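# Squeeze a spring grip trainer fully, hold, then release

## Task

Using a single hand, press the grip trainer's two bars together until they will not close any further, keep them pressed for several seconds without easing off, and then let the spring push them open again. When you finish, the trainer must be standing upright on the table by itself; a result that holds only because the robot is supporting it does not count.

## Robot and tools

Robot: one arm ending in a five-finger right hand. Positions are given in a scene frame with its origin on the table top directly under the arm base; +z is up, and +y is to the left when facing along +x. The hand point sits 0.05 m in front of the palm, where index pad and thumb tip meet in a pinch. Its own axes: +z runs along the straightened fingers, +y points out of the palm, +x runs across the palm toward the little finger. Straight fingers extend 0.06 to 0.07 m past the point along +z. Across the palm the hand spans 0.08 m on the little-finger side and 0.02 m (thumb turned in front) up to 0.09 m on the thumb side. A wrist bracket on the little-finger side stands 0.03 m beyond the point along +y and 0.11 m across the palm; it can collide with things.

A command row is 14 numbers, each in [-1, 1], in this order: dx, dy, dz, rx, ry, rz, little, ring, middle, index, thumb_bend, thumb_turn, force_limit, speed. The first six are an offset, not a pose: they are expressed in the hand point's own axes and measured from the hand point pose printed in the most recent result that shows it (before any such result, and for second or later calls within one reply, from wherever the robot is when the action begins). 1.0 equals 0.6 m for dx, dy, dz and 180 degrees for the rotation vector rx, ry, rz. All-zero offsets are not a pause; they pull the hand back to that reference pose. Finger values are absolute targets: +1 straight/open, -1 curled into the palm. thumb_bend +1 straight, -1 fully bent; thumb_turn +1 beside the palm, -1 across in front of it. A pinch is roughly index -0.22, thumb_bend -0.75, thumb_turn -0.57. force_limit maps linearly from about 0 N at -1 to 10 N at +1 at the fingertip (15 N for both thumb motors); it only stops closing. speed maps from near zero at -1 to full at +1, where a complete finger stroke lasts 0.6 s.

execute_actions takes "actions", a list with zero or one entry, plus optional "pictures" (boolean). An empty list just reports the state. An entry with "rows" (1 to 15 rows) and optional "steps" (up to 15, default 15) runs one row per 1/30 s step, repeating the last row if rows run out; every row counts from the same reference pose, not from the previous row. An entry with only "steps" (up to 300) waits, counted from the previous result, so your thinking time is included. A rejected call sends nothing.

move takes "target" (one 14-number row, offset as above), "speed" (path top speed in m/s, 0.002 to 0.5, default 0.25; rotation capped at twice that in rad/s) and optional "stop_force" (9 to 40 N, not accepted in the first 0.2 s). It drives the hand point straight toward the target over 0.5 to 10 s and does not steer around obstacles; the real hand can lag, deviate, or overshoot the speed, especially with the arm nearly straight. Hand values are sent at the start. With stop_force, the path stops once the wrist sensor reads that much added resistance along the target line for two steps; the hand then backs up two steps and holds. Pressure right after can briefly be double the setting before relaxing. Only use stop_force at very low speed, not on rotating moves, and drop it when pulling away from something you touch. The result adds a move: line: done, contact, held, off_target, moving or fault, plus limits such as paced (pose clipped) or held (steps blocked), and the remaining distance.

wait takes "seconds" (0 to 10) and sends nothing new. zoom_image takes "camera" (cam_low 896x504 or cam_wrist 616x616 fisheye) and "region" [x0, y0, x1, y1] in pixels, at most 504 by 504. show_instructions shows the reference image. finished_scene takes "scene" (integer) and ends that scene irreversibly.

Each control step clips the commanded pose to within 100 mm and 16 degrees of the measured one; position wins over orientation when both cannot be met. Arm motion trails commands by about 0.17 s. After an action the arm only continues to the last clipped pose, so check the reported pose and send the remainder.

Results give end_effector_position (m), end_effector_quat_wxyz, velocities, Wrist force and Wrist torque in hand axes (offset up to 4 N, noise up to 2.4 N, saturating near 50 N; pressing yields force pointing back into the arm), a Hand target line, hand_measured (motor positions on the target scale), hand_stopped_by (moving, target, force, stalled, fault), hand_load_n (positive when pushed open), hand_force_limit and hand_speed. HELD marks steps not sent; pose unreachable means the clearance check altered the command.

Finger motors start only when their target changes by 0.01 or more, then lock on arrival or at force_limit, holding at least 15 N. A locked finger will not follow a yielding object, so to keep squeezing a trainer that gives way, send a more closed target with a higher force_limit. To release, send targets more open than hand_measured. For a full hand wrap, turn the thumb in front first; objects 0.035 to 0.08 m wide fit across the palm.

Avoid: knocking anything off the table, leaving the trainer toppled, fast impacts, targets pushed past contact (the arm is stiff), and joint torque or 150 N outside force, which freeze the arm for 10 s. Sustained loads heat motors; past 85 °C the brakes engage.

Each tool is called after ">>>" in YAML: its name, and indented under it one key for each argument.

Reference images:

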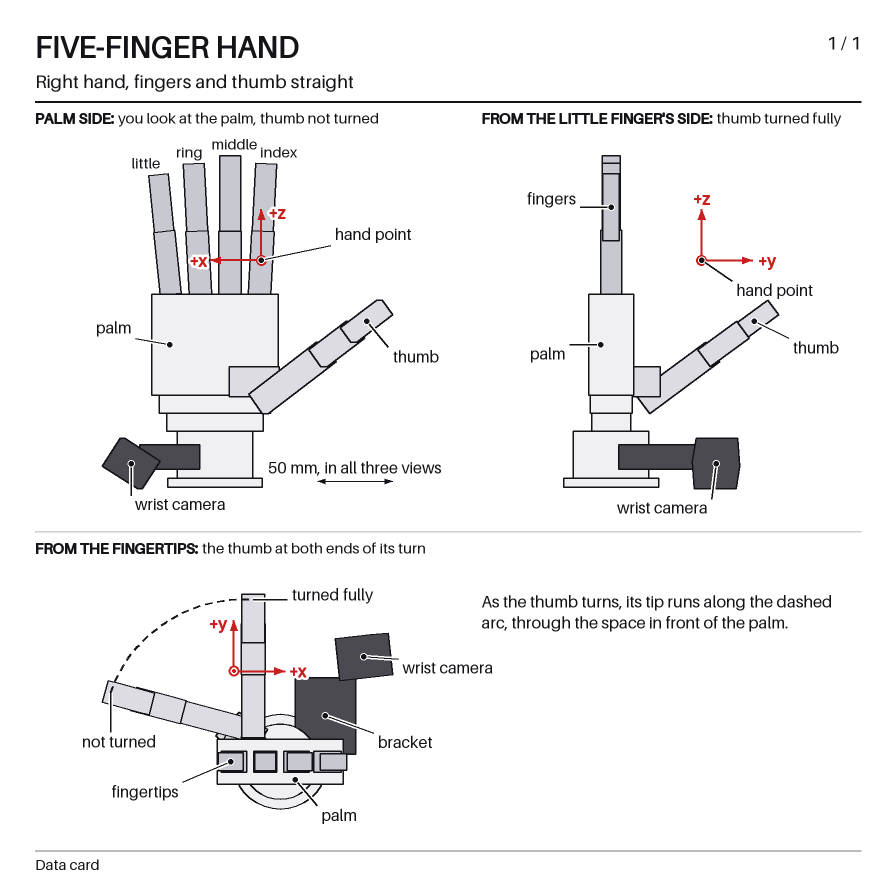

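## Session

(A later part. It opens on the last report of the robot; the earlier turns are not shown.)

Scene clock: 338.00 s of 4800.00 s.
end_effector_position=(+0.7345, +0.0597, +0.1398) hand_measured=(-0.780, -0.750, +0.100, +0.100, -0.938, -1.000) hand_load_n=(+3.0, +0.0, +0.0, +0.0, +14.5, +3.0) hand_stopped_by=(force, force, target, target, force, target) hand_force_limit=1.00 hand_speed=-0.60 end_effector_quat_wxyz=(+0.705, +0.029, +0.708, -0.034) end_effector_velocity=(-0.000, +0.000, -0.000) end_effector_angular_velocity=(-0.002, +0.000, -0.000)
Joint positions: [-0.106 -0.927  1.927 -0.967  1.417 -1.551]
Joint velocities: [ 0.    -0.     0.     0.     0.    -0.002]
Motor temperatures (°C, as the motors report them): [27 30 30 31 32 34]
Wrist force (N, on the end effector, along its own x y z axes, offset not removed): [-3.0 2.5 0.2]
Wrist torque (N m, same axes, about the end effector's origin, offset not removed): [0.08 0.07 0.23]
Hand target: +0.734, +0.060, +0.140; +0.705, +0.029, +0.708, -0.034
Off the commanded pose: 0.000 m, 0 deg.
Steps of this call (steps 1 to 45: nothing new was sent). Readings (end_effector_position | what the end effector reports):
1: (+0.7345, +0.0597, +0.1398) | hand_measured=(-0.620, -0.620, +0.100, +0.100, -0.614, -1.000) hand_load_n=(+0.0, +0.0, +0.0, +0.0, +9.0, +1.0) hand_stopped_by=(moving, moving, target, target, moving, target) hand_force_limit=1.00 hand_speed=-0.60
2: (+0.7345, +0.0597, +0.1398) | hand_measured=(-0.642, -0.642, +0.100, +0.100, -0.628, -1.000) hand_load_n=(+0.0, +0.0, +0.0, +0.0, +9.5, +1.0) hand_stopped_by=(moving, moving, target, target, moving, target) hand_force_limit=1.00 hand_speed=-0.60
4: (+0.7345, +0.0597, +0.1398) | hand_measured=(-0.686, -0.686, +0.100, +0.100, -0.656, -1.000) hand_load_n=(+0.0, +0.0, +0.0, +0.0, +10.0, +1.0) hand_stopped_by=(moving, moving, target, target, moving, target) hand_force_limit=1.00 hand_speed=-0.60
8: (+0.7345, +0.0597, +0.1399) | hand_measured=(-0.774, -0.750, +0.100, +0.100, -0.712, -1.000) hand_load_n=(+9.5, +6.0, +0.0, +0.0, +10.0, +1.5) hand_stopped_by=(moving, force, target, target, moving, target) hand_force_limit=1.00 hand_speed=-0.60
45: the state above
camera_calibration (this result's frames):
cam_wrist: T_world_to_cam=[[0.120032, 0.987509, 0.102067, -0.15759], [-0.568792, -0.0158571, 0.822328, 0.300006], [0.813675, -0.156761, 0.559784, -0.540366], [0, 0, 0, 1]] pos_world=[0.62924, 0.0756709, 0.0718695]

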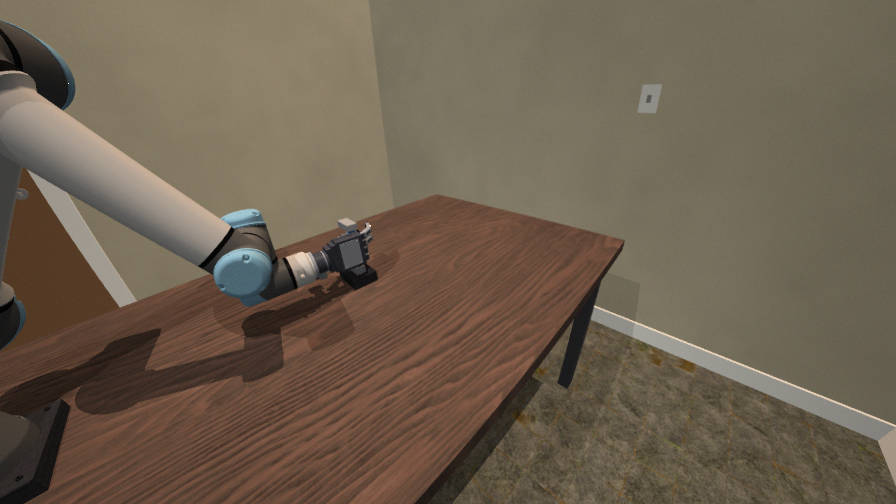

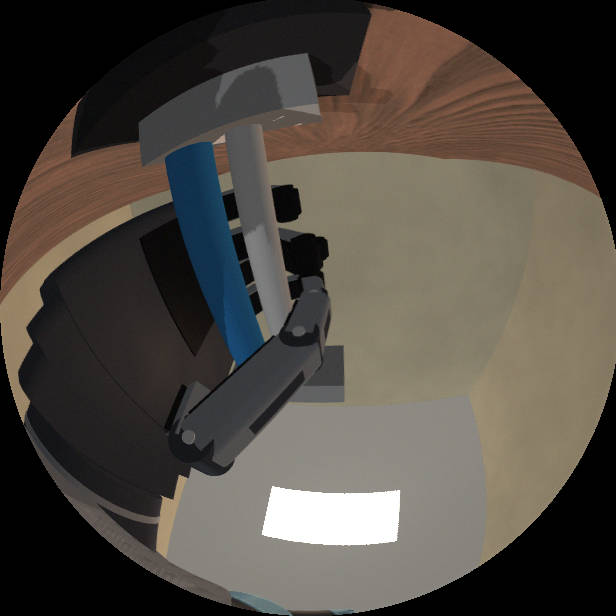

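>>> execute_actions:
  actions:
    - {"rows":[[0,0,0,0,0,0,-0.9,-0.9,0.1,0.1,-0.99,-1,1,-0.8]],"steps":15}
  pictures: false

>>> wait:
  seconds: 1

Scene clock: 344.70 s of 4800.00 s.
end_effector_position=(+0.7345, +0.0597, +0.1398) hand_measured=(-0.802, -0.800, +0.100, +0.100, -0.970, -1.000) hand_load_n=(+7.0, +10.0, +0.0, +0.0, +13.0, +2.5) hand_stopped_by=(force, force, target, target, stalled, target) hand_force_limit=1.00 hand_speed=-0.80 end_effector_quat_wxyz=(+0.705, +0.029, +0.708, -0.034) end_effector_velocity=(+0.000, -0.000, +0.000) end_effector_angular_velocity=(+0.000, -0.001, -0.000)
Joint positions: [-0.106 -0.927  1.927 -0.967  1.417 -1.551]
Joint velocities: [-0.    -0.     0.    -0.     0.     0.001]
Motor temperatures (°C, as the motors report them): [27 30 30 31 32 34]
Wrist force (N, on the end effector, along its own x y z axes, offset not removed): [-0.9 0.6 -0.7]
Wrist torque (N m, same axes, about the end effector's origin, offset not removed): [0.15 -0.59 0.31]
Hand target: +0.734, +0.060, +0.140; +0.705, +0.029, +0.708, -0.034
Off the commanded pose: 0.000 m, 0 deg.
Steps of this call (steps 1 to 90: nothing new was sent; then 3.20 s passed at rest; steps 91 to 105: all 15 steps of this action). Readings (end_effector_position | what the end effector reports):
91: (+0.7345, +0.0597, +0.1398) | hand_measured=(-0.780, -0.750, +0.100, +0.100, -0.938, -1.000) hand_load_n=(+3.0, +0.0, +0.0, +0.0, +14.5, +3.0) hand_stopped_by=(moving, moving, target, target, moving, target) hand_force_limit=1.00 hand_speed=-0.80
92: (+0.7345, +0.0597, +0.1398) | hand_measured=(-0.780, -0.750, +0.100, +0.100, -0.938, -1.000) hand_load_n=(+3.0, +0.0, +0.0, +0.0, +14.5, +3.0) hand_stopped_by=(moving, moving, target, target, moving, target) hand_force_limit=1.00 hand_speed=-0.80
94: (+0.7345, +0.0597, +0.1398) | hand_measured=(-0.788, -0.760, +0.100, +0.100, -0.938, -1.000) hand_load_n=(+6.5, +0.0, +0.0, +0.0, +14.5, +3.0) hand_stopped_by=(moving, moving, target, target, moving, target) hand_force_limit=1.00 hand_speed=-0.80
98: (+0.7345, +0.0597, +0.1398) | hand_measured=(-0.802, -0.802, +0.100, +0.100, -0.966, -1.000) hand_load_n=(+7.5, +11.5, +0.0, +0.0, +13.0, +2.5) hand_stopped_by=(force, force, target, target, moving, target) hand_force_limit=1.00 hand_speed=-0.80
105: the state above

Scene clock: 345.70 s of 4800.00 s.
end_effector_position=(+0.7345, +0.0597, +0.1398) hand_measured=(-0.802, -0.800, +0.100, +0.100, -0.970, -1.000) hand_load_n=(+7.0, +10.0, +0.0, +0.0, +13.0, +2.5) hand_stopped_by=(force, force, target, target, stalled, target) hand_force_limit=1.00 hand_speed=-0.80 end_effector_quat_wxyz=(+0.705, +0.029, +0.708, -0.034) end_effector_velocity=(-0.000, -0.000, -0.000) end_effector_angular_velocity=(+0.000, +0.001, -0.000)
Joint positions: [-0.106 -0.927  1.927 -0.967  1.417 -1.551]
Joint velocities: [-0.  0.  0.  0.  0.  0.]
Motor temperatures (°C, as the motors report them): [27 30 30 31 32 34]
Wrist force (N, on the end effector, along its own x y z axes, offset not removed): [-1.5 -0.5 1.1]
Wrist torque (N m, same axes, about the end effector's origin, offset not removed): [-0.12 -0.80 0.24]
Hand target: +0.734, +0.060, +0.140; +0.705, +0.029, +0.708, -0.034
Off the commanded pose: 0.000 m, 0 deg.
Steps of this call (steps 1 to 30: nothing new was sent). Readings (end_effector_position | what the end effector reports):
1: (+0.7345, +0.0597, +0.1398) | hand_measured=(-0.802, -0.800, +0.100, +0.100, -0.970, -1.000) hand_load_n=(+7.0, +10.0, +0.0, +0.0, +13.0, +2.5) hand_stopped_by=(force, force, target, target, stalled, target) hand_force_limit=1.00 hand_speed=-0.80
2: (+0.7345, +0.0597, +0.1398) | hand_measured=(-0.802, -0.800, +0.100, +0.100, -0.970, -1.000) hand_load_n=(+7.0, +10.0, +0.0, +0.0, +13.0, +2.5) hand_stopped_by=(force, force, target, target, stalled, target) hand_force_limit=1.00 hand_speed=-0.80
4: (+0.7345, +0.0597, +0.1398) | hand_measured=(-0.802, -0.800, +0.100, +0.100, -0.970, -1.000) hand_load_n=(+7.0, +10.0, +0.0, +0.0, +13.0, +2.5) hand_stopped_by=(force, force, target, target, stalled, target) hand_force_limit=1.00 hand_speed=-0.80
8: (+0.7345, +0.0597, +0.1398) | hand_measured=(-0.802, -0.800, +0.100, +0.100, -0.970, -1.000) hand_load_n=(+7.0, +10.0, +0.0, +0.0, +13.0, +2.5) hand_stopped_by=(force, force, target, target, stalled, target) hand_force_limit=1.00 hand_speed=-0.80
30: the state above
camera_calibration (this result's frames):
cam_wrist: T_world_to_cam=[[0.120033, 0.987509, 0.102067, -0.157591], [-0.56879, -0.0158576, 0.82233, 0.300005], [0.813677, -0.156761, 0.559782, -0.540366], [0, 0, 0, 1]] pos_world=[0.629239, 0.0756709, 0.0718691]

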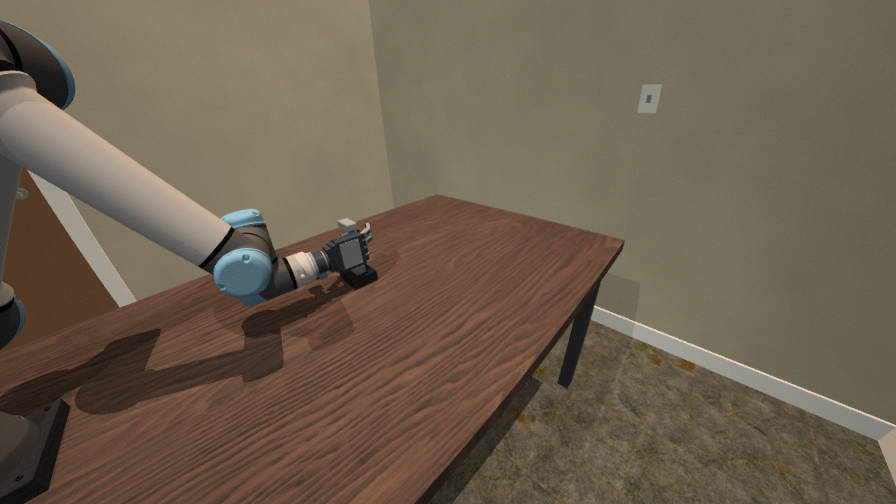

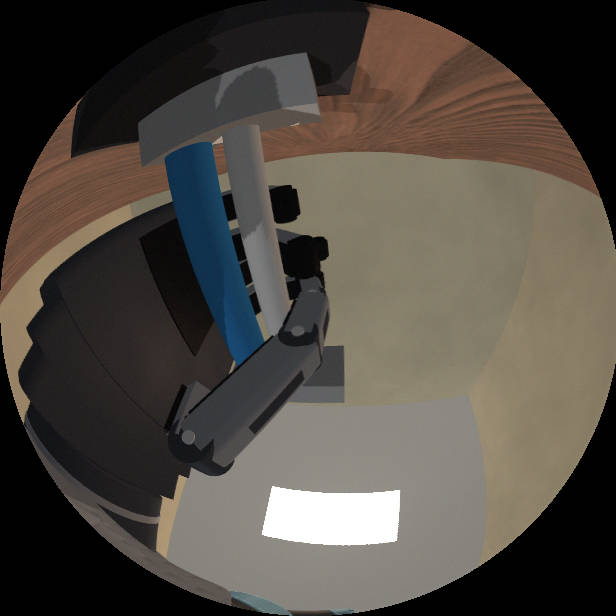

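>>> execute_actions:
  actions:
    - {"rows":[[0,0,0,0,0,0,-0.95,-0.95,0.1,0.1,-1,-1,1,-0.85]],"steps":15}
  pictures: false

>>> execute_actions:
  actions:
    - {"rows":[[0,0,0,0,0,0,-0.92,-0.92,0.1,0.1,-0.99,-1,1,-0.85],[0,0,0,0,0,0,-0.92,-0.92,0.1,0.1,-1,-1,1,-0.85]],"steps":15}

Scene clock: 351.33 s of 4800.00 s.
end_effector_position=(+0.7345, +0.0597, +0.1398) hand_measured=(-0.810, -0.800, +0.100, +0.100, -0.980, -1.000) hand_load_n=(+9.5, +9.0, +0.0, +0.0, +13.0, +2.5) hand_stopped_by=(force, force, target, target, stalled, target) hand_force_limit=1.00 hand_speed=-0.85 end_effector_quat_wxyz=(+0.705, +0.029, +0.708, -0.034) end_effector_velocity=(+0.000, +0.000, +0.002) end_effector_angular_velocity=(+0.000, -0.003, +0.000)
Joint positions: [-0.106 -0.927  1.927 -0.967  1.417 -1.551]
Joint velocities: [ 0.    -0.002 -0.001 -0.     0.     0.001]
Motor temperatures (°C, as the motors report them): [27 30 30 31 32 34]
Wrist force (N, on the end effector, along its own x y z axes, offset not removed): [-2.2 1.0 0.4]
Wrist torque (N m, same axes, about the end effector's origin, offset not removed): [-0.07 -0.58 0.31]
Hand target: +0.734, +0.060, +0.140; +0.705, +0.029, +0.708, -0.034
Off the commanded pose: 0.000 m, 0 deg.
Steps of this call (steps 1 to 90: nothing new was sent; then 2.13 s passed at rest; steps 91 to 105: all 15 steps of this action). Readings (end_effector_position | what the end effector reports):
91: (+0.7345, +0.0597, +0.1398) | hand_measured=(-0.802, -0.800, +0.100, +0.100, -0.970, -1.000) hand_load_n=(+7.0, +10.0, +0.0, +0.0, +13.0, +2.5) hand_stopped_by=(moving, force, target, target, moving, target) hand_force_limit=1.00 hand_speed=-0.85
92: (+0.7345, +0.0597, +0.1398) | hand_measured=(-0.802, -0.800, +0.100, +0.100, -0.970, -1.000) hand_load_n=(+7.0, +10.0, +0.0, +0.0, +13.0, +2.5) hand_stopped_by=(moving, force, target, target, moving, target) hand_force_limit=1.00 hand_speed=-0.85
94: (+0.7345, +0.0597, +0.1398) | hand_measured=(-0.808, -0.800, +0.100, +0.100, -0.970, -1.000) hand_load_n=(+9.0, +9.5, +0.0, +0.0, +12.5, +2.5) hand_stopped_by=(moving, force, target, target, moving, target) hand_force_limit=1.00 hand_speed=-0.85
98: (+0.7345, +0.0597, +0.1398) | hand_measured=(-0.810, -0.800, +0.100, +0.100, -0.986, -1.000) hand_load_n=(+9.5, +8.5, +0.0, +0.0, +13.5, +2.5) hand_stopped_by=(force, force, target, target, moving, target) hand_force_limit=1.00 hand_speed=-0.85
105: the state above

Scene clock: 351.83 s of 4800.00 s.
end_effector_position=(+0.7345, +0.0597, +0.1398) hand_measured=(-0.814, -0.806, +0.100, +0.100, -0.982, -1.000) hand_load_n=(+9.0, +8.5, +0.0, +0.0, +12.0, +2.5) hand_stopped_by=(force, force, target, target, stalled, target) hand_force_limit=1.00 hand_speed=-0.85 end_effector_quat_wxyz=(+0.705, +0.029, +0.708, -0.034) end_effector_velocity=(+0.000, +0.000, +0.001) end_effector_angular_velocity=(-0.000, -0.001, +0.001)
Joint positions: [-0.106 -0.927  1.927 -0.967  1.417 -1.551]
Joint velocities: [ 0.    -0.001 -0.001 -0.    -0.     0.   ]
Motor temperatures (°C, as the motors report them): [27 30 30 31 32 34]
Wrist force (N, on the end effector, along its own x y z axes, offset not removed): [-7.0 -3.4 2.2]
Wrist torque (N m, same axes, about the end effector's origin, offset not removed): [-0.26 -0.05 -0.30]
Hand target: +0.734, +0.060, +0.140; +0.705, +0.029, +0.708, -0.034
Off the commanded pose: 0.000 m, 0 deg.
Steps of this call (steps 1 to 15: all 15 steps of this action). Readings (end_effector_position | what the end effector reports):
1: (+0.7345, +0.0597, +0.1398) | hand_measured=(-0.810, -0.800, +0.100, +0.100, -0.980, -1.000) hand_load_n=(+9.5, +9.0, +0.0, +0.0, +13.0, +2.5) hand_stopped_by=(moving, moving, target, target, moving, target) hand_force_limit=1.00 hand_speed=-0.85
2: (+0.7345, +0.0597, +0.1398) | hand_measured=(-0.810, -0.800, +0.100, +0.100, -0.980, -1.000) hand_load_n=(+9.5, +9.0, +0.0, +0.0, +13.0, +2.5) hand_stopped_by=(moving, moving, target, target, moving, target) hand_force_limit=1.00 hand_speed=-0.85
4: (+0.7345, +0.0597, +0.1398) | hand_measured=(-0.816, -0.806, +0.100, +0.100, -0.980, -1.000) hand_load_n=(+10.5, +10.0, +0.0, +0.0, +12.0, +2.5) hand_stopped_by=(force, force, target, target, moving, target) hand_force_limit=1.00 hand_speed=-0.85
8: (+0.7345, +0.0597, +0.1398) | hand_measured=(-0.814, -0.806, +0.100, +0.100, -0.988, -1.000) hand_load_n=(+9.0, +8.5, +0.0, +0.0, +12.5, +2.5) hand_stopped_by=(force, force, target, target, moving, target) hand_force_limit=1.00 hand_speed=-0.85
15: the state above
camera_calibration (this result's frames):
cam_wrist: T_world_to_cam=[[0.120033, 0.987509, 0.102067, -0.157591], [-0.56879, -0.0158576, 0.82233, 0.300005], [0.813677, -0.156761, 0.559782, -0.540366], [0, 0, 0, 1]] pos_world=[0.629239, 0.0756709, 0.0718693]

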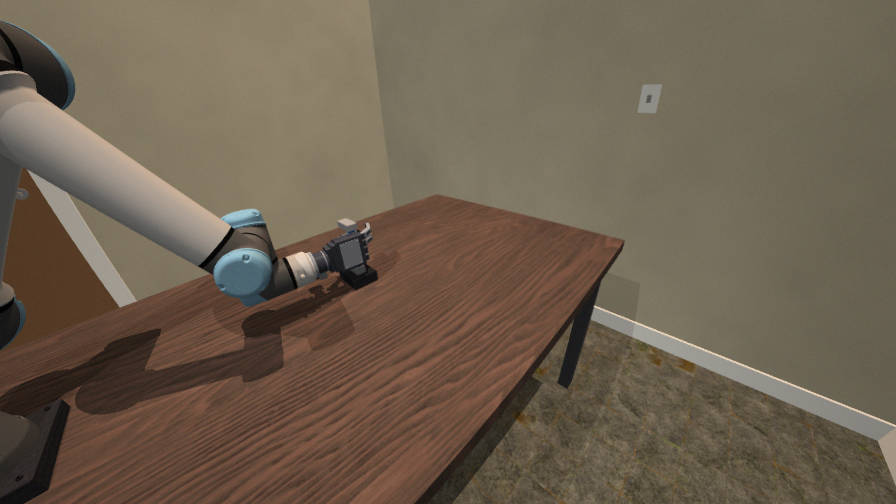

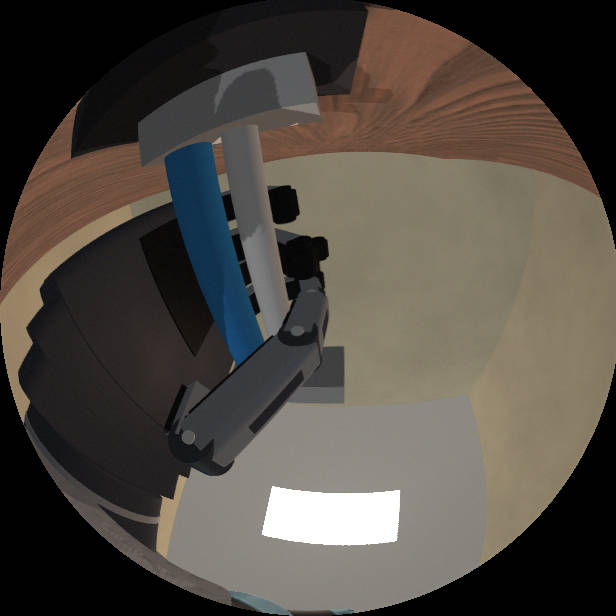

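>>> execute_actions:
  actions:
    - {"rows":[[0,0,0,0,0,0,-0.92,-0.92,-0.9,-0.9,-1,-1,1,-0.7]],"steps":15}
  pictures: false

>>> wait:
  seconds: 2

>>> zoom_image:
  camera: "cam_wrist"
  region: [120, 40, 400, 320]

Scene clock: 365.33 s of 4800.00 s.
end_effector_position=(+0.7345, +0.0597, +0.1398) hand_measured=(-0.814, -0.806, -0.098, -0.098, -0.982, -1.000) hand_load_n=(+9.0, +8.5, +0.0, +0.0, +12.0, +2.5) hand_stopped_by=(force, force, moving, moving, stalled, target) hand_force_limit=1.00 hand_speed=-0.70 end_effector_quat_wxyz=(+0.705, +0.029, +0.708, -0.034) end_effector_velocity=(+0.000, -0.000, +0.001) end_effector_angular_velocity=(-0.001, -0.001, -0.000)
Joint positions: [-0.106 -0.927  1.927 -0.967  1.417 -1.551]
Joint velocities: [-0.    -0.001 -0.    -0.    -0.    -0.001]
Motor temperatures (°C, as the motors report them): [27 30 30 31 32 34]
Wrist force (N, on the end effector, along its own x y z axes, offset not removed): [-1.7 1.9 0.8]
Wrist torque (N m, same axes, about the end effector's origin, offset not removed): [0.46 -0.81 0.13]
Hand target: +0.734, +0.060, +0.140; +0.705, +0.029, +0.708, -0.034
Off the commanded pose: 0.000 m, 0 deg.
Steps of this call (steps 1 to 90: nothing new was sent; then 10.00 s passed at rest; steps 91 to 105: all 15 steps of this action). Readings (end_effector_position | what the end effector reports):
91: (+0.7345, +0.0597, +0.1398) | hand_measured=(-0.814, -0.806, +0.100, +0.100, -0.982, -1.000) hand_load_n=(+9.0, +8.5, +0.0, +0.0, +12.0, +2.5) hand_stopped_by=(force, force, moving, moving, stalled, target) hand_force_limit=1.00 hand_speed=-0.70
92: (+0.7345, +0.0597, +0.1398) | hand_measured=(-0.814, -0.806, +0.100, +0.100, -0.982, -1.000) hand_load_n=(+9.0, +8.5, +0.0, +0.0, +12.0, +2.5) hand_stopped_by=(force, force, moving, moving, stalled, target) hand_force_limit=1.00 hand_speed=-0.70
94: (+0.7345, +0.0597, +0.1398) | hand_measured=(-0.814, -0.806, +0.084, +0.084, -0.982, -1.000) hand_load_n=(+9.0, +8.5, +0.0, +0.0, +12.0, +2.5) hand_stopped_by=(force, force, moving, moving, stalled, target) hand_force_limit=1.00 hand_speed=-0.70
98: (+0.7345, +0.0597, +0.1398) | hand_measured=(-0.814, -0.806, +0.018, +0.018, -0.982, -1.000) hand_load_n=(+9.0, +8.5, +0.0, +0.0, +12.0, +2.5) hand_stopped_by=(force, force, moving, moving, stalled, target) hand_force_limit=1.00 hand_speed=-0.70
105: the state above

Scene clock: 367.33 s of 4800.00 s.
end_effector_position=(+0.7345, +0.0597, +0.1398) hand_measured=(-0.814, -0.806, -0.242, -0.278, -0.980, -1.000) hand_load_n=(+8.5, +8.0, +9.5, +10.5, +13.0, +1.0) hand_stopped_by=(force, force, force, force, stalled, target) hand_force_limit=1.00 hand_speed=-0.70 end_effector_quat_wxyz=(+0.705, +0.029, +0.708, -0.034) end_effector_velocity=(-0.000, -0.000, -0.000) end_effector_angular_velocity=(-0.000, +0.001, -0.000)
Joint positions: [-0.106 -0.927  1.927 -0.967  1.417 -1.551]
Joint velocities: [-0.    -0.     0.     0.001  0.    -0.   ]
Motor temperatures (°C, as the motors report them): [27 30 30 31 32 34]
Wrist force (N, on the end effector, along its own x y z axes, offset not removed): [-5.2 -0.4 -1.1]
Wrist torque (N m, same axes, about the end effector's origin, offset not removed): [0.01 -0.11 0.07]
Hand target: +0.734, +0.060, +0.140; +0.705, +0.029, +0.708, -0.034
Off the commanded pose: 0.000 m, 0 deg.
Steps of this call (steps 1 to 60: nothing new was sent). Readings (end_effector_position | what the end effector reports):
1: (+0.7345, +0.0597, +0.1398) | hand_measured=(-0.814, -0.806, -0.116, -0.116, -0.982, -1.000) hand_load_n=(+9.0, +8.5, +0.0, +0.0, +12.0, +2.5) hand_stopped_by=(force, force, moving, moving, stalled, target) hand_force_limit=1.00 hand_speed=-0.70
2: (+0.7345, +0.0597, +0.1398) | hand_measured=(-0.814, -0.806, -0.132, -0.132, -0.982, -1.000) hand_load_n=(+9.0, +8.5, +0.0, +0.0, +12.0, +2.5) hand_stopped_by=(force, force, moving, moving, stalled, target) hand_force_limit=1.00 hand_speed=-0.70
4: (+0.7345, +0.0597, +0.1398) | hand_measured=(-0.814, -0.806, -0.166, -0.166, -0.982, -1.000) hand_load_n=(+9.0, +8.5, +0.0, +0.0, +12.0, +2.5) hand_stopped_by=(force, force, moving, moving, stalled, target) hand_force_limit=1.00 hand_speed=-0.70
8: (+0.7345, +0.0597, +0.1398) | hand_measured=(-0.814, -0.806, -0.230, -0.232, -0.982, -1.000) hand_load_n=(+8.5, +8.5, +6.0, +2.5, +12.5, +2.5) hand_stopped_by=(force, force, moving, moving, stalled, target) hand_force_limit=1.00 hand_speed=-0.70
60: the state above
camera_calibration (this result's frames):
cam_wrist: T_world_to_cam=[[0.120033, 0.987509, 0.102067, -0.15759], [-0.56879, -0.0158576, 0.82233, 0.300005], [0.813677, -0.156761, 0.559782, -0.540366], [0, 0, 0, 1]] pos_world=[0.629239, 0.0756709, 0.071869]

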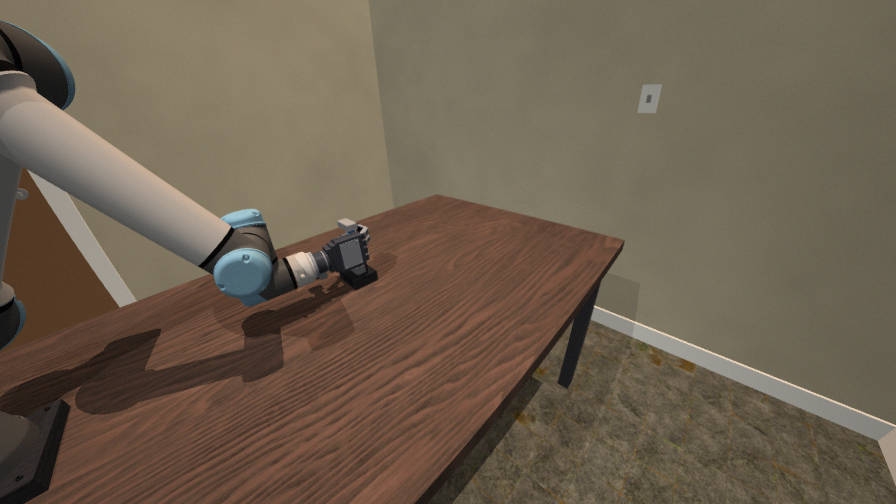

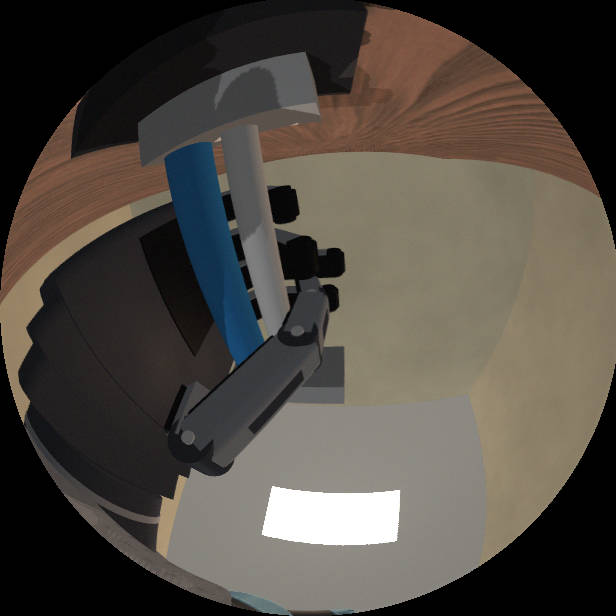

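Region (120, 40, 400, 320) of cam_wrist's 616x616 image, scaled by 1.800, with more detail than that image has.

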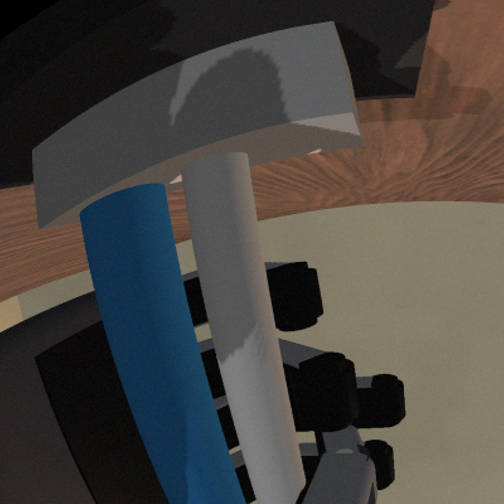

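>>> execute_actions:
  actions:
    - {"rows":[[0,0,0,0,0,0,0.1,0.1,0.1,0.1,0.5,-1,1,-0.2]],"steps":15}
  pictures: false

>>> move:
  target: [0,0,0.025,0,0,0,0.1,0.1,0.1,0.1,0.5,-1,1,-0.2]
  speed: 0.03

>>> execute_actions:
  actions:
    - {"rows":[[0,0,0,0,0,0,-0.9,-0.9,0.1,0.1,0.1,-1,1,-0.6]],"steps":15}
  pictures: false

>>> execute_actions:
  actions:
    - {"rows":[[0,0,0,0,0,0,-0.9,-0.9,0.1,0.1,-1,-1,1,-0.6]],"steps":15}
  pictures: false

>>> wait:
  seconds: 3

Scene clock: 377.90 s of 4800.00 s.
end_effector_position=(+0.7345, +0.0597, +0.1398) hand_measured=(-0.286, -0.278, +0.100, +0.100, -0.648, -1.000) hand_load_n=(+0.0, +0.0, +0.0, +0.0, +9.0, +2.0) hand_stopped_by=(moving, moving, target, target, moving, target) hand_force_limit=1.00 hand_speed=-0.20 end_effector_quat_wxyz=(+0.705, +0.029, +0.708, -0.034) end_effector_velocity=(-0.000, -0.000, -0.000) end_effector_angular_velocity=(-0.000, +0.000, -0.000)
Joint positions: [-0.106 -0.927  1.927 -0.967  1.417 -1.551]
Joint velocities: [-0.  0.  0. -0. -0. -0.]
Motor temperatures (°C, as the motors report them): [27 30 30 31 32 34]
Wrist force (N, on the end effector, along its own x y z axes, offset not removed): [-2.2 -4.1 -3.8]
Wrist torque (N m, same axes, about the end effector's origin, offset not removed): [-0.24 0.40 -0.02]
Hand target: +0.734, +0.060, +0.140; +0.705, +0.029, +0.708, -0.034
Off the commanded pose: 0.000 m, 0 deg.
Steps of this call (steps 1 to 90: nothing new was sent; then 7.07 s passed at rest; steps 91 to 105: all 15 steps of this action). Readings (end_effector_position | what the end effector reports):
91: (+0.7345, +0.0597, +0.1398) | hand_measured=(-0.814, -0.806, -0.242, -0.278, -0.980, -1.000) hand_load_n=(+8.5, +8.0, +9.5, +10.5, +13.0, +1.0) hand_stopped_by=(moving, moving, moving, moving, moving, target) hand_force_limit=1.00 hand_speed=-0.20
92: (+0.7345, +0.0597, +0.1398) | hand_measured=(-0.814, -0.806, -0.242, -0.278, -0.980, -1.000) hand_load_n=(+8.5, +8.0, +9.5, +10.5, +13.0, +1.0) hand_stopped_by=(moving, moving, moving, moving, moving, target) hand_force_limit=1.00 hand_speed=-0.20
94: (+0.7345, +0.0597, +0.1398) | hand_measured=(-0.776, -0.766, -0.204, -0.238, -0.956, -1.000) hand_load_n=(+0.0, +0.0, +0.0, -0.5, +10.5, +1.5) hand_stopped_by=(moving, moving, moving, moving, moving, target) hand_force_limit=1.00 hand_speed=-0.20
98: (+0.7345, +0.0597, +0.1398) | hand_measured=(-0.598, -0.588, -0.026, -0.060, -0.844, -1.000) hand_load_n=(+0.0, +0.0, +0.0, +0.0, +13.0, +3.0) hand_stopped_by=(moving, moving, moving, moving, moving, target) hand_force_limit=1.00 hand_speed=-0.20
105: the state above

Scene clock: 380.30 s of 4800.00 s.
end_effector_position=(+0.7492, +0.0584, +0.1398) hand_measured=(+0.100, +0.100, +0.100, +0.100, +0.500, -1.000) hand_load_n=(+0.0, +0.0, +0.0, +0.0, +1.0, +1.0) hand_stopped_by=(target, target, target, target, target, target) hand_force_limit=1.00 hand_speed=-0.20 end_effector_quat_wxyz=(+0.705, +0.029, +0.708, -0.034) end_effector_velocity=(+0.002, -0.000, -0.001) end_effector_angular_velocity=(+0.001, +0.001, +0.000)
Joint positions: [-0.101 -0.905  1.882 -0.944  1.422 -1.551]
Joint velocities: [ 0.001  0.005 -0.007  0.003  0.001  0.001]
Motor temperatures (°C, as the motors report them): [27 30 30 31 32 34]
Wrist force (N, on the end effector, along its own x y z axes, offset not removed): [-4.8 0.5 -4.0]
Wrist torque (N m, same axes, about the end effector's origin, offset not removed): [0.05 0.48 0.02]
Hand target: +0.749, +0.058, +0.140; +0.705, +0.029, +0.708, -0.034
Off the commanded pose: 0.000 m, 0 deg.
move: done
camera_calibration (this result's frames):
cam_wrist: T_world_to_cam=[[0.120012, 0.987515, 0.102037, -0.158057], [-0.568815, -0.0158396, 0.822313, 0.308396], [0.813663, -0.156727, 0.559812, -0.552479], [0, 0, 0, 1]] pos_world=[0.64392, 0.0743797, 0.0718139]

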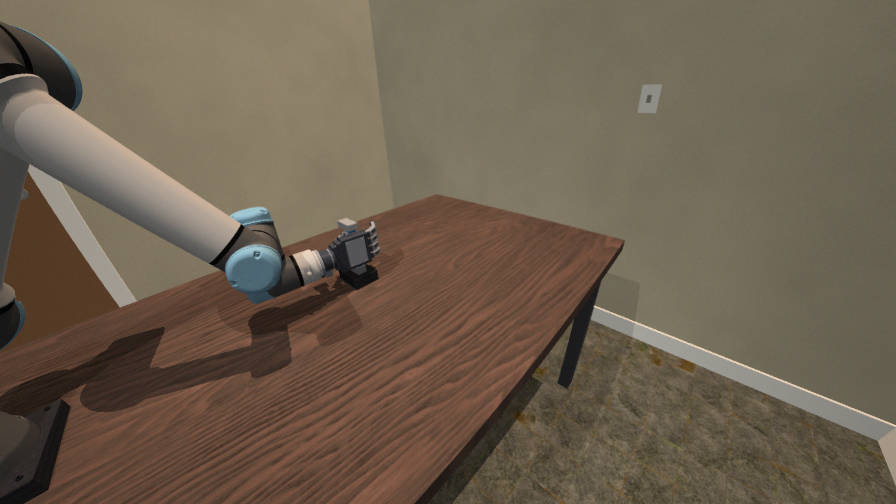

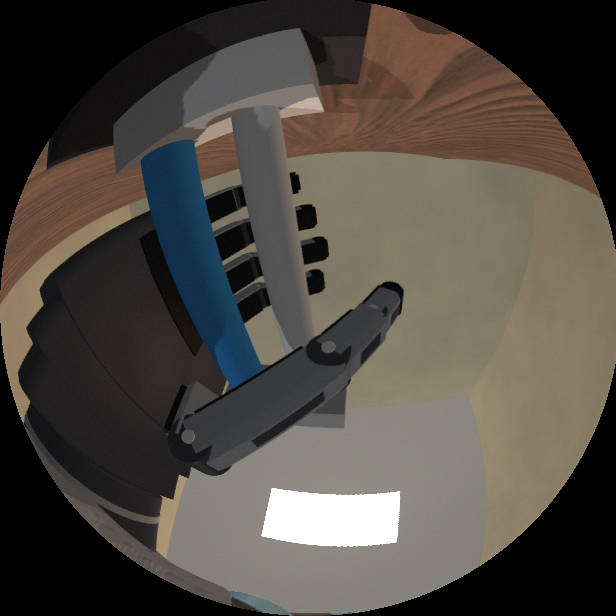

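Scene clock: 380.80 s of 4800.00 s.
end_effector_position=(+0.7491, +0.0584, +0.1397) hand_measured=(-0.164, -0.164, +0.100, +0.100, +0.336, -1.000) hand_load_n=(+0.0, +0.0, +0.0, +0.0, +2.0, +2.5) hand_stopped_by=(moving, moving, target, target, moving, target) hand_force_limit=1.00 hand_speed=-0.60 end_effector_quat_wxyz=(+0.705, +0.029, +0.708, -0.034) end_effector_velocity=(-0.000, -0.000, -0.000) end_effector_angular_velocity=(+0.001, +0.000, -0.000)
Joint positions: [-0.101 -0.905  1.882 -0.943  1.422 -1.551]
Joint velocities: [-0.001  0.     0.    -0.    -0.     0.001]
Motor temperatures (°C, as the motors report them): [27 30 30 31 32 34]
Wrist force (N, on the end effector, along its own x y z axes, offset not removed): [-5.1 1.4 -2.4]
Wrist torque (N m, same axes, about the end effector's origin, offset not removed): [0.11 0.33 -0.09]
Hand target: +0.749, +0.058, +0.140; +0.705, +0.029, +0.708, -0.034
Off the commanded pose: 0.000 m, 0 deg.
Steps of this call (steps 1 to 15: all 15 steps of this action). Readings (end_effector_position | what the end effector reports):
1: (+0.7492, +0.0584, +0.1398) | hand_measured=(+0.100, +0.100, +0.100, +0.100, +0.500, -1.000) hand_load_n=(+0.0, +0.0, +0.0, +0.0, +1.0, +1.0) hand_stopped_by=(moving, moving, target, target, moving, target) hand_force_limit=1.00 hand_speed=-0.60
2: (+0.7492, +0.0584, +0.1398) | hand_measured=(+0.100, +0.100, +0.100, +0.100, +0.500, -1.000) hand_load_n=(+0.0, +0.0, +0.0, +0.0, +1.0, +1.0) hand_stopped_by=(moving, moving, target, target, moving, target) hand_force_limit=1.00 hand_speed=-0.60
4: (+0.7492, +0.0584, +0.1398) | hand_measured=(+0.080, +0.080, +0.100, +0.100, +0.488, -1.000) hand_load_n=(+0.0, +0.0, +0.0, +0.0, +1.0, +1.0) hand_stopped_by=(moving, moving, target, target, moving, target) hand_force_limit=1.00 hand_speed=-0.60
8: (+0.7492, +0.0584, +0.1398) | hand_measured=(-0.010, -0.010, +0.100, +0.100, +0.432, -1.000) hand_load_n=(+0.0, +0.0, +0.0, +0.0, +1.5, +1.5) hand_stopped_by=(moving, moving, target, target, moving, target) hand_force_limit=1.00 hand_speed=-0.60
15: the state above

Scene clock: 381.30 s of 4800.00 s.
end_effector_position=(+0.7491, +0.0584, +0.1397) hand_measured=(-0.498, -0.498, +0.100, +0.100, +0.126, -1.000) hand_load_n=(+0.0, +0.0, +0.0, +0.0, +3.5, +3.0) hand_stopped_by=(moving, moving, target, target, moving, target) hand_force_limit=1.00 hand_speed=-0.60 end_effector_quat_wxyz=(+0.705, +0.029, +0.708, -0.034) end_effector_velocity=(+0.000, -0.000, -0.000) end_effector_angular_velocity=(-0.001, +0.000, -0.000)
Joint positions: [-0.101 -0.905  1.882 -0.943  1.422 -1.551]
Joint velocities: [-0.001  0.    -0.     0.    -0.    -0.001]
Motor temperatures (°C, as the motors report them): [27 30 30 31 32 34]
Wrist force (N, on the end effector, along its own x y z axes, offset not removed): [-3.7 -0.4 -3.2]
Wrist torque (N m, same axes, about the end effector's origin, offset not removed): [-0.27 0.24 0.04]
Hand target: +0.749, +0.058, +0.140; +0.705, +0.029, +0.708, -0.034
Off the commanded pose: 0.000 m, 0 deg.
Steps of this call (steps 1 to 15: all 15 steps of this action). Readings (end_effector_position | what the end effector reports):
1: (+0.7491, +0.0584, +0.1397) | hand_measured=(-0.186, -0.186, +0.100, +0.100, +0.322, -1.000) hand_load_n=(+0.0, +0.0, +0.0, +0.0, +2.5, +2.5) hand_stopped_by=(moving, moving, target, target, moving, target) hand_force_limit=1.00 hand_speed=-0.60
2: (+0.7491, +0.0584, +0.1397) | hand_measured=(-0.210, -0.210, +0.100, +0.100, +0.308, -1.000) hand_load_n=(+0.0, +0.0, +0.0, +0.0, +2.5, +3.0) hand_stopped_by=(moving, moving, target, target, moving, target) hand_force_limit=1.00 hand_speed=-0.60
4: (+0.7491, +0.0584, +0.1397) | hand_measured=(-0.254, -0.254, +0.100, +0.100, +0.280, -1.000) hand_load_n=(+0.0, +0.0, +0.0, +0.0, +2.5, +3.0) hand_stopped_by=(moving, moving, target, target, moving, target) hand_force_limit=1.00 hand_speed=-0.60
8: (+0.7491, +0.0584, +0.1397) | hand_measured=(-0.342, -0.342, +0.100, +0.100, +0.224, -1.000) hand_load_n=(+0.0, +0.0, +0.0, +0.0, +3.0, +3.0) hand_stopped_by=(moving, moving, target, target, moving, target) hand_force_limit=1.00 hand_speed=-0.60
15: the state above

Scene clock: 384.30 s of 4800.00 s.
end_effector_position=(+0.7491, +0.0584, +0.1397) hand_measured=(-0.900, -0.884, +0.100, +0.100, -0.978, -1.000) hand_load_n=(+0.0, +0.0, +0.0, +0.0, +14.5, +5.5) hand_stopped_by=(target, force, target, target, stalled, target) hand_force_limit=1.00 hand_speed=-0.60 end_effector_quat_wxyz=(+0.705, +0.029, +0.708, -0.034) end_effector_velocity=(-0.000, +0.000, +0.000) end_effector_angular_velocity=(-0.001, -0.000, +0.000)
Joint positions: [-0.101 -0.905  1.882 -0.943  1.422 -1.551]
Joint velocities: [ 0.    -0.     0.    -0.    -0.    -0.001]
Motor temperatures (°C, as the motors report them): [27 30 30 31 32 34]
Wrist force (N, on the end effector, along its own x y z axes, offset not removed): [-3.3 -0.3 -4.5]
Wrist torque (N m, same axes, about the end effector's origin, offset not removed): [-0.09 0.17 0.44]
Hand target: +0.749, +0.058, +0.140; +0.705, +0.029, +0.708, -0.034
Off the commanded pose: 0.000 m, 0 deg.
Steps of this call (steps 1 to 90: nothing new was sent). Readings (end_effector_position | what the end effector reports):
1: (+0.7491, +0.0584, +0.1397) | hand_measured=(-0.520, -0.520, +0.100, +0.100, +0.112, -1.000) hand_load_n=(+0.0, +0.0, +0.0, +0.0, +4.0, +3.0) hand_stopped_by=(moving, moving, target, target, moving, target) hand_force_limit=1.00 hand_speed=-0.60
2: (+0.7491, +0.0584, +0.1397) | hand_measured=(-0.542, -0.542, +0.100, +0.100, +0.098, -1.000) hand_load_n=(+0.0, +0.0, +0.0, +0.0, +3.5, +3.0) hand_stopped_by=(moving, moving, target, target, moving, target) hand_force_limit=1.00 hand_speed=-0.60
4: (+0.7491, +0.0584, +0.1397) | hand_measured=(-0.586, -0.586, +0.100, +0.100, +0.070, -1.000) hand_load_n=(+0.0, +0.0, +0.0, +0.0, +4.0, +3.0) hand_stopped_by=(moving, moving, target, target, moving, target) hand_force_limit=1.00 hand_speed=-0.60
8: (+0.7491, +0.0584, +0.1397) | hand_measured=(-0.676, -0.676, +0.100, +0.100, +0.014, -1.000) hand_load_n=(+0.0, +0.0, +0.0, +0.0, +4.5, +3.0) hand_stopped_by=(moving, moving, target, target, moving, target) hand_force_limit=1.00 hand_speed=-0.60
90: the state above
camera_calibration (this result's frames):
cam_wrist: T_world_to_cam=[[0.120046, 0.987506, 0.102081, -0.158085], [-0.568626, -0.0158929, 0.822443, 0.308324], [0.81379, -0.156777, 0.559613, -0.552472], [0, 0, 0, 1]] pos_world=[0.643894, 0.0743952, 0.0717292]

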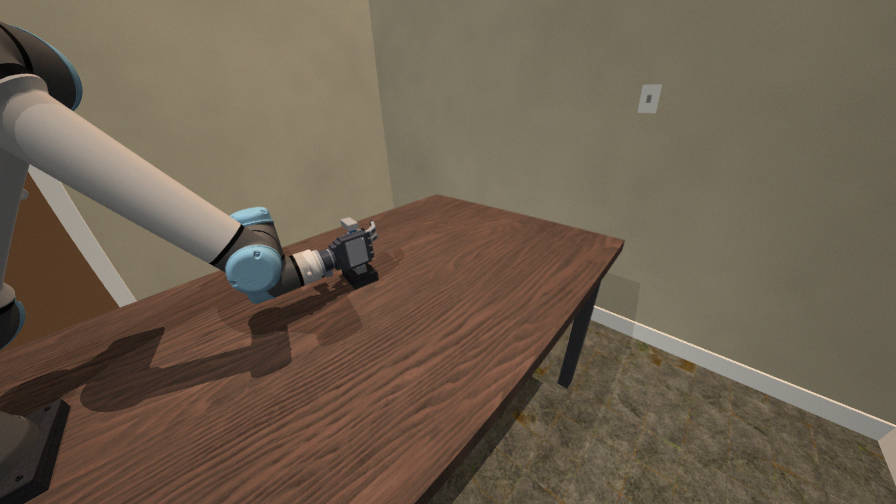

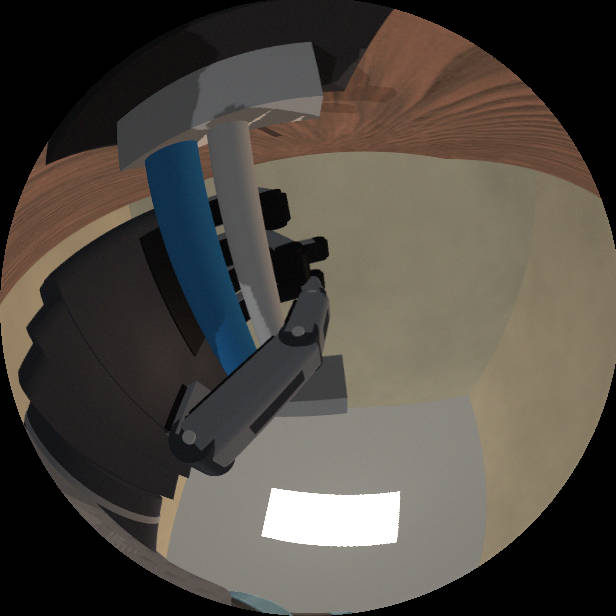

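>>> execute_actions:
  actions:
    - {"rows":[[0,0,0,0,0,0,-1,-1,0.1,0.1,-0.99,-1,1,-0.8],[0,0,0,0,0,0,-1,-1,0.1,0.1,-1,-1,1,-0.8]],"steps":15}
  pictures: false

>>> wait:
  seconds: 4

>>> zoom_image:
  camera: "cam_wrist"
  region: [100, 40, 380, 320]

Scene clock: 393.40 s of 4800.00 s.
end_effector_position=(+0.7492, +0.0584, +0.1397) hand_measured=(-0.960, -0.920, +0.100, +0.100, -0.980, -1.000) hand_load_n=(+10.5, +10.0, +0.0, +0.0, +13.5, +5.0) hand_stopped_by=(force, force, target, target, stalled, target) hand_force_limit=1.00 hand_speed=-0.80 end_effector_quat_wxyz=(+0.705, +0.029, +0.708, -0.034) end_effector_velocity=(+0.000, +0.000, -0.000) end_effector_angular_velocity=(+0.002, +0.000, +0.000)
Joint positions: [-0.101 -0.905  1.882 -0.943  1.422 -1.551]
Joint velocities: [ 0.     0.001 -0.    -0.     0.     0.002]
Motor temperatures (°C, as the motors report them): [27 30 30 31 32 34]
Wrist force (N, on the end effector, along its own x y z axes, offset not removed): [-1.1 2.6 4.6]
Wrist torque (N m, same axes, about the end effector's origin, offset not removed): [-0.21 -0.74 0.64]
Hand target: +0.749, +0.058, +0.140; +0.705, +0.029, +0.708, -0.034
Off the commanded pose: 0.000 m, 0 deg.
Steps of this call (steps 1 to 90: nothing new was sent; then 5.60 s passed at rest; steps 91 to 105: all 15 steps of this action). Readings (end_effector_position | what the end effector reports):
91: (+0.7491, +0.0584, +0.1397) | hand_measured=(-0.900, -0.884, +0.100, +0.100, -0.978, -1.000) hand_load_n=(+0.0, +0.0, +0.0, +0.0, +14.5, +5.5) hand_stopped_by=(moving, moving, target, target, moving, target) hand_force_limit=1.00 hand_speed=-0.80
92: (+0.7491, +0.0584, +0.1397) | hand_measured=(-0.900, -0.884, +0.100, +0.100, -0.978, -1.000) hand_load_n=(+0.0, +0.0, +0.0, +0.0, +14.5, +5.5) hand_stopped_by=(moving, moving, target, target, moving, target) hand_force_limit=1.00 hand_speed=-0.80
94: (+0.7491, +0.0584, +0.1397) | hand_measured=(-0.910, -0.894, +0.100, +0.100, -0.978, -1.000) hand_load_n=(+0.0, +0.0, +0.0, +0.0, +14.5, +5.5) hand_stopped_by=(moving, moving, target, target, moving, target) hand_force_limit=1.00 hand_speed=-0.80
98: (+0.7492, +0.0584, +0.1397) | hand_measured=(-0.952, -0.920, +0.100, +0.100, -0.986, -1.000) hand_load_n=(+7.5, +10.5, +0.0, +0.0, +14.0, +5.0) hand_stopped_by=(moving, force, target, target, moving, target) hand_force_limit=1.00 hand_speed=-0.80
105: the state above

Scene clock: 397.40 s of 4800.00 s.
end_effector_position=(+0.7491, +0.0584, +0.1397) hand_measured=(-0.960, -0.920, +0.100, +0.100, -0.980, -1.000) hand_load_n=(+10.5, +10.0, +0.0, +0.0, +13.5, +5.0) hand_stopped_by=(force, force, target, target, stalled, target) hand_force_limit=1.00 hand_speed=-0.80 end_effector_quat_wxyz=(+0.705, +0.029, +0.708, -0.034) end_effector_velocity=(+0.000, +0.000, +0.001) end_effector_angular_velocity=(-0.001, -0.002, +0.000)
Joint positions: [-0.101 -0.905  1.882 -0.943  1.422 -1.551]
Joint velocities: [ 0.    -0.001 -0.001  0.     0.    -0.   ]
Motor temperatures (°C, as the motors report them): [27 30 30 31 32 34]
Wrist force (N, on the end effector, along its own x y z axes, offset not removed): [-3.4 -0.2 4.6]
Wrist torque (N m, same axes, about the end effector's origin, offset not removed): [-0.63 -0.52 0.42]
Hand target: +0.749, +0.058, +0.140; +0.705, +0.029, +0.708, -0.034
Off the commanded pose: 0.000 m, 0 deg.
Steps of this call (steps 1 to 90: nothing new was sent; then 1.00 s passed at rest). Readings (end_effector_position | what the end effector reports):
1: (+0.7492, +0.0584, +0.1397) | hand_measured=(-0.960, -0.920, +0.100, +0.100, -0.980, -1.000) hand_load_n=(+10.5, +10.0, +0.0, +0.0, +13.5, +5.0) hand_stopped_by=(force, force, target, target, stalled, target) hand_force_limit=1.00 hand_speed=-0.80
2: (+0.7492, +0.0584, +0.1397) | hand_measured=(-0.960, -0.920, +0.100, +0.100, -0.980, -1.000) hand_load_n=(+10.5, +10.0, +0.0, +0.0, +13.5, +5.0) hand_stopped_by=(force, force, target, target, stalled, target) hand_force_limit=1.00 hand_speed=-0.80
4: (+0.7492, +0.0584, +0.1397) | hand_measured=(-0.960, -0.920, +0.100, +0.100, -0.980, -1.000) hand_load_n=(+10.5, +10.0, +0.0, +0.0, +13.5, +5.0) hand_stopped_by=(force, force, target, target, stalled, target) hand_force_limit=1.00 hand_speed=-0.80
8: (+0.7492, +0.0584, +0.1397) | hand_measured=(-0.960, -0.920, +0.100, +0.100, -0.980, -1.000) hand_load_n=(+10.5, +10.0, +0.0, +0.0, +13.5, +5.0) hand_stopped_by=(force, force, target, target, stalled, target) hand_force_limit=1.00 hand_speed=-0.80
90: the state above
camera_calibration (this result's frames):
cam_wrist: T_world_to_cam=[[0.120046, 0.987506, 0.102081, -0.158085], [-0.568625, -0.0158933, 0.822443, 0.308324], [0.81379, -0.156777, 0.559613, -0.552472], [0, 0, 0, 1]] pos_world=[0.643894, 0.0743954, 0.0717291]

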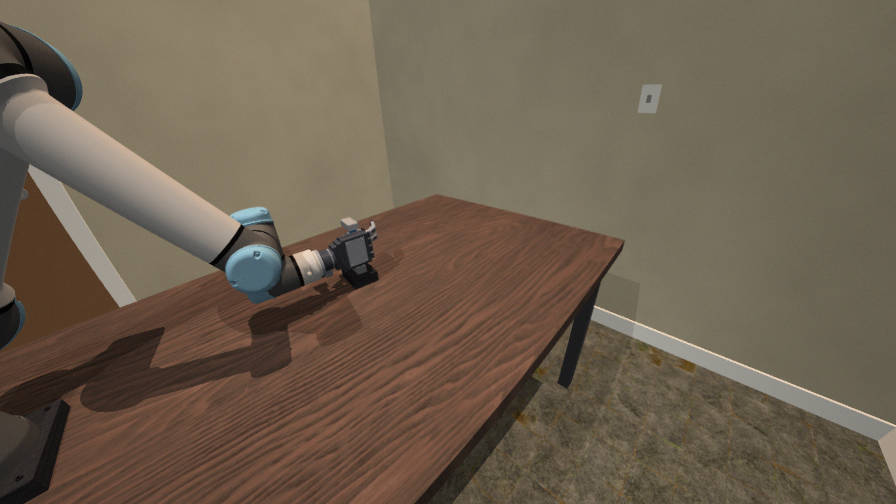

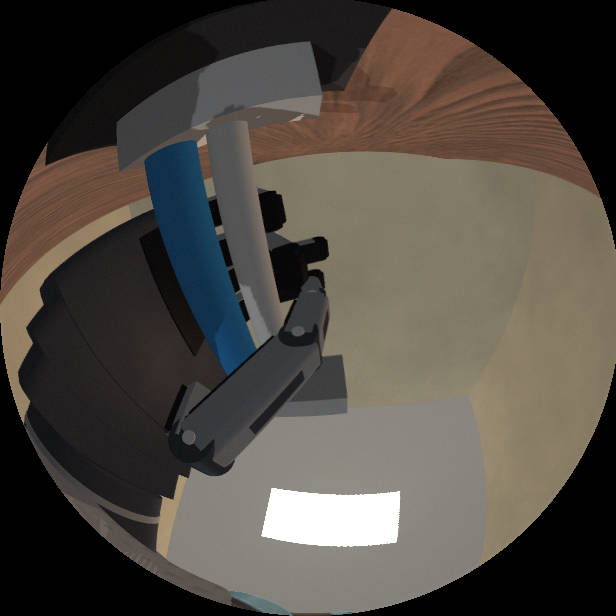

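Region (100, 40, 380, 320) of cam_wrist's 616x616 image, scaled by 1.800, with more detail than that image has.

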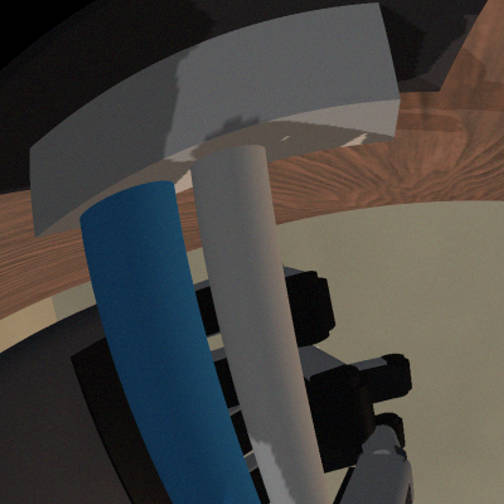

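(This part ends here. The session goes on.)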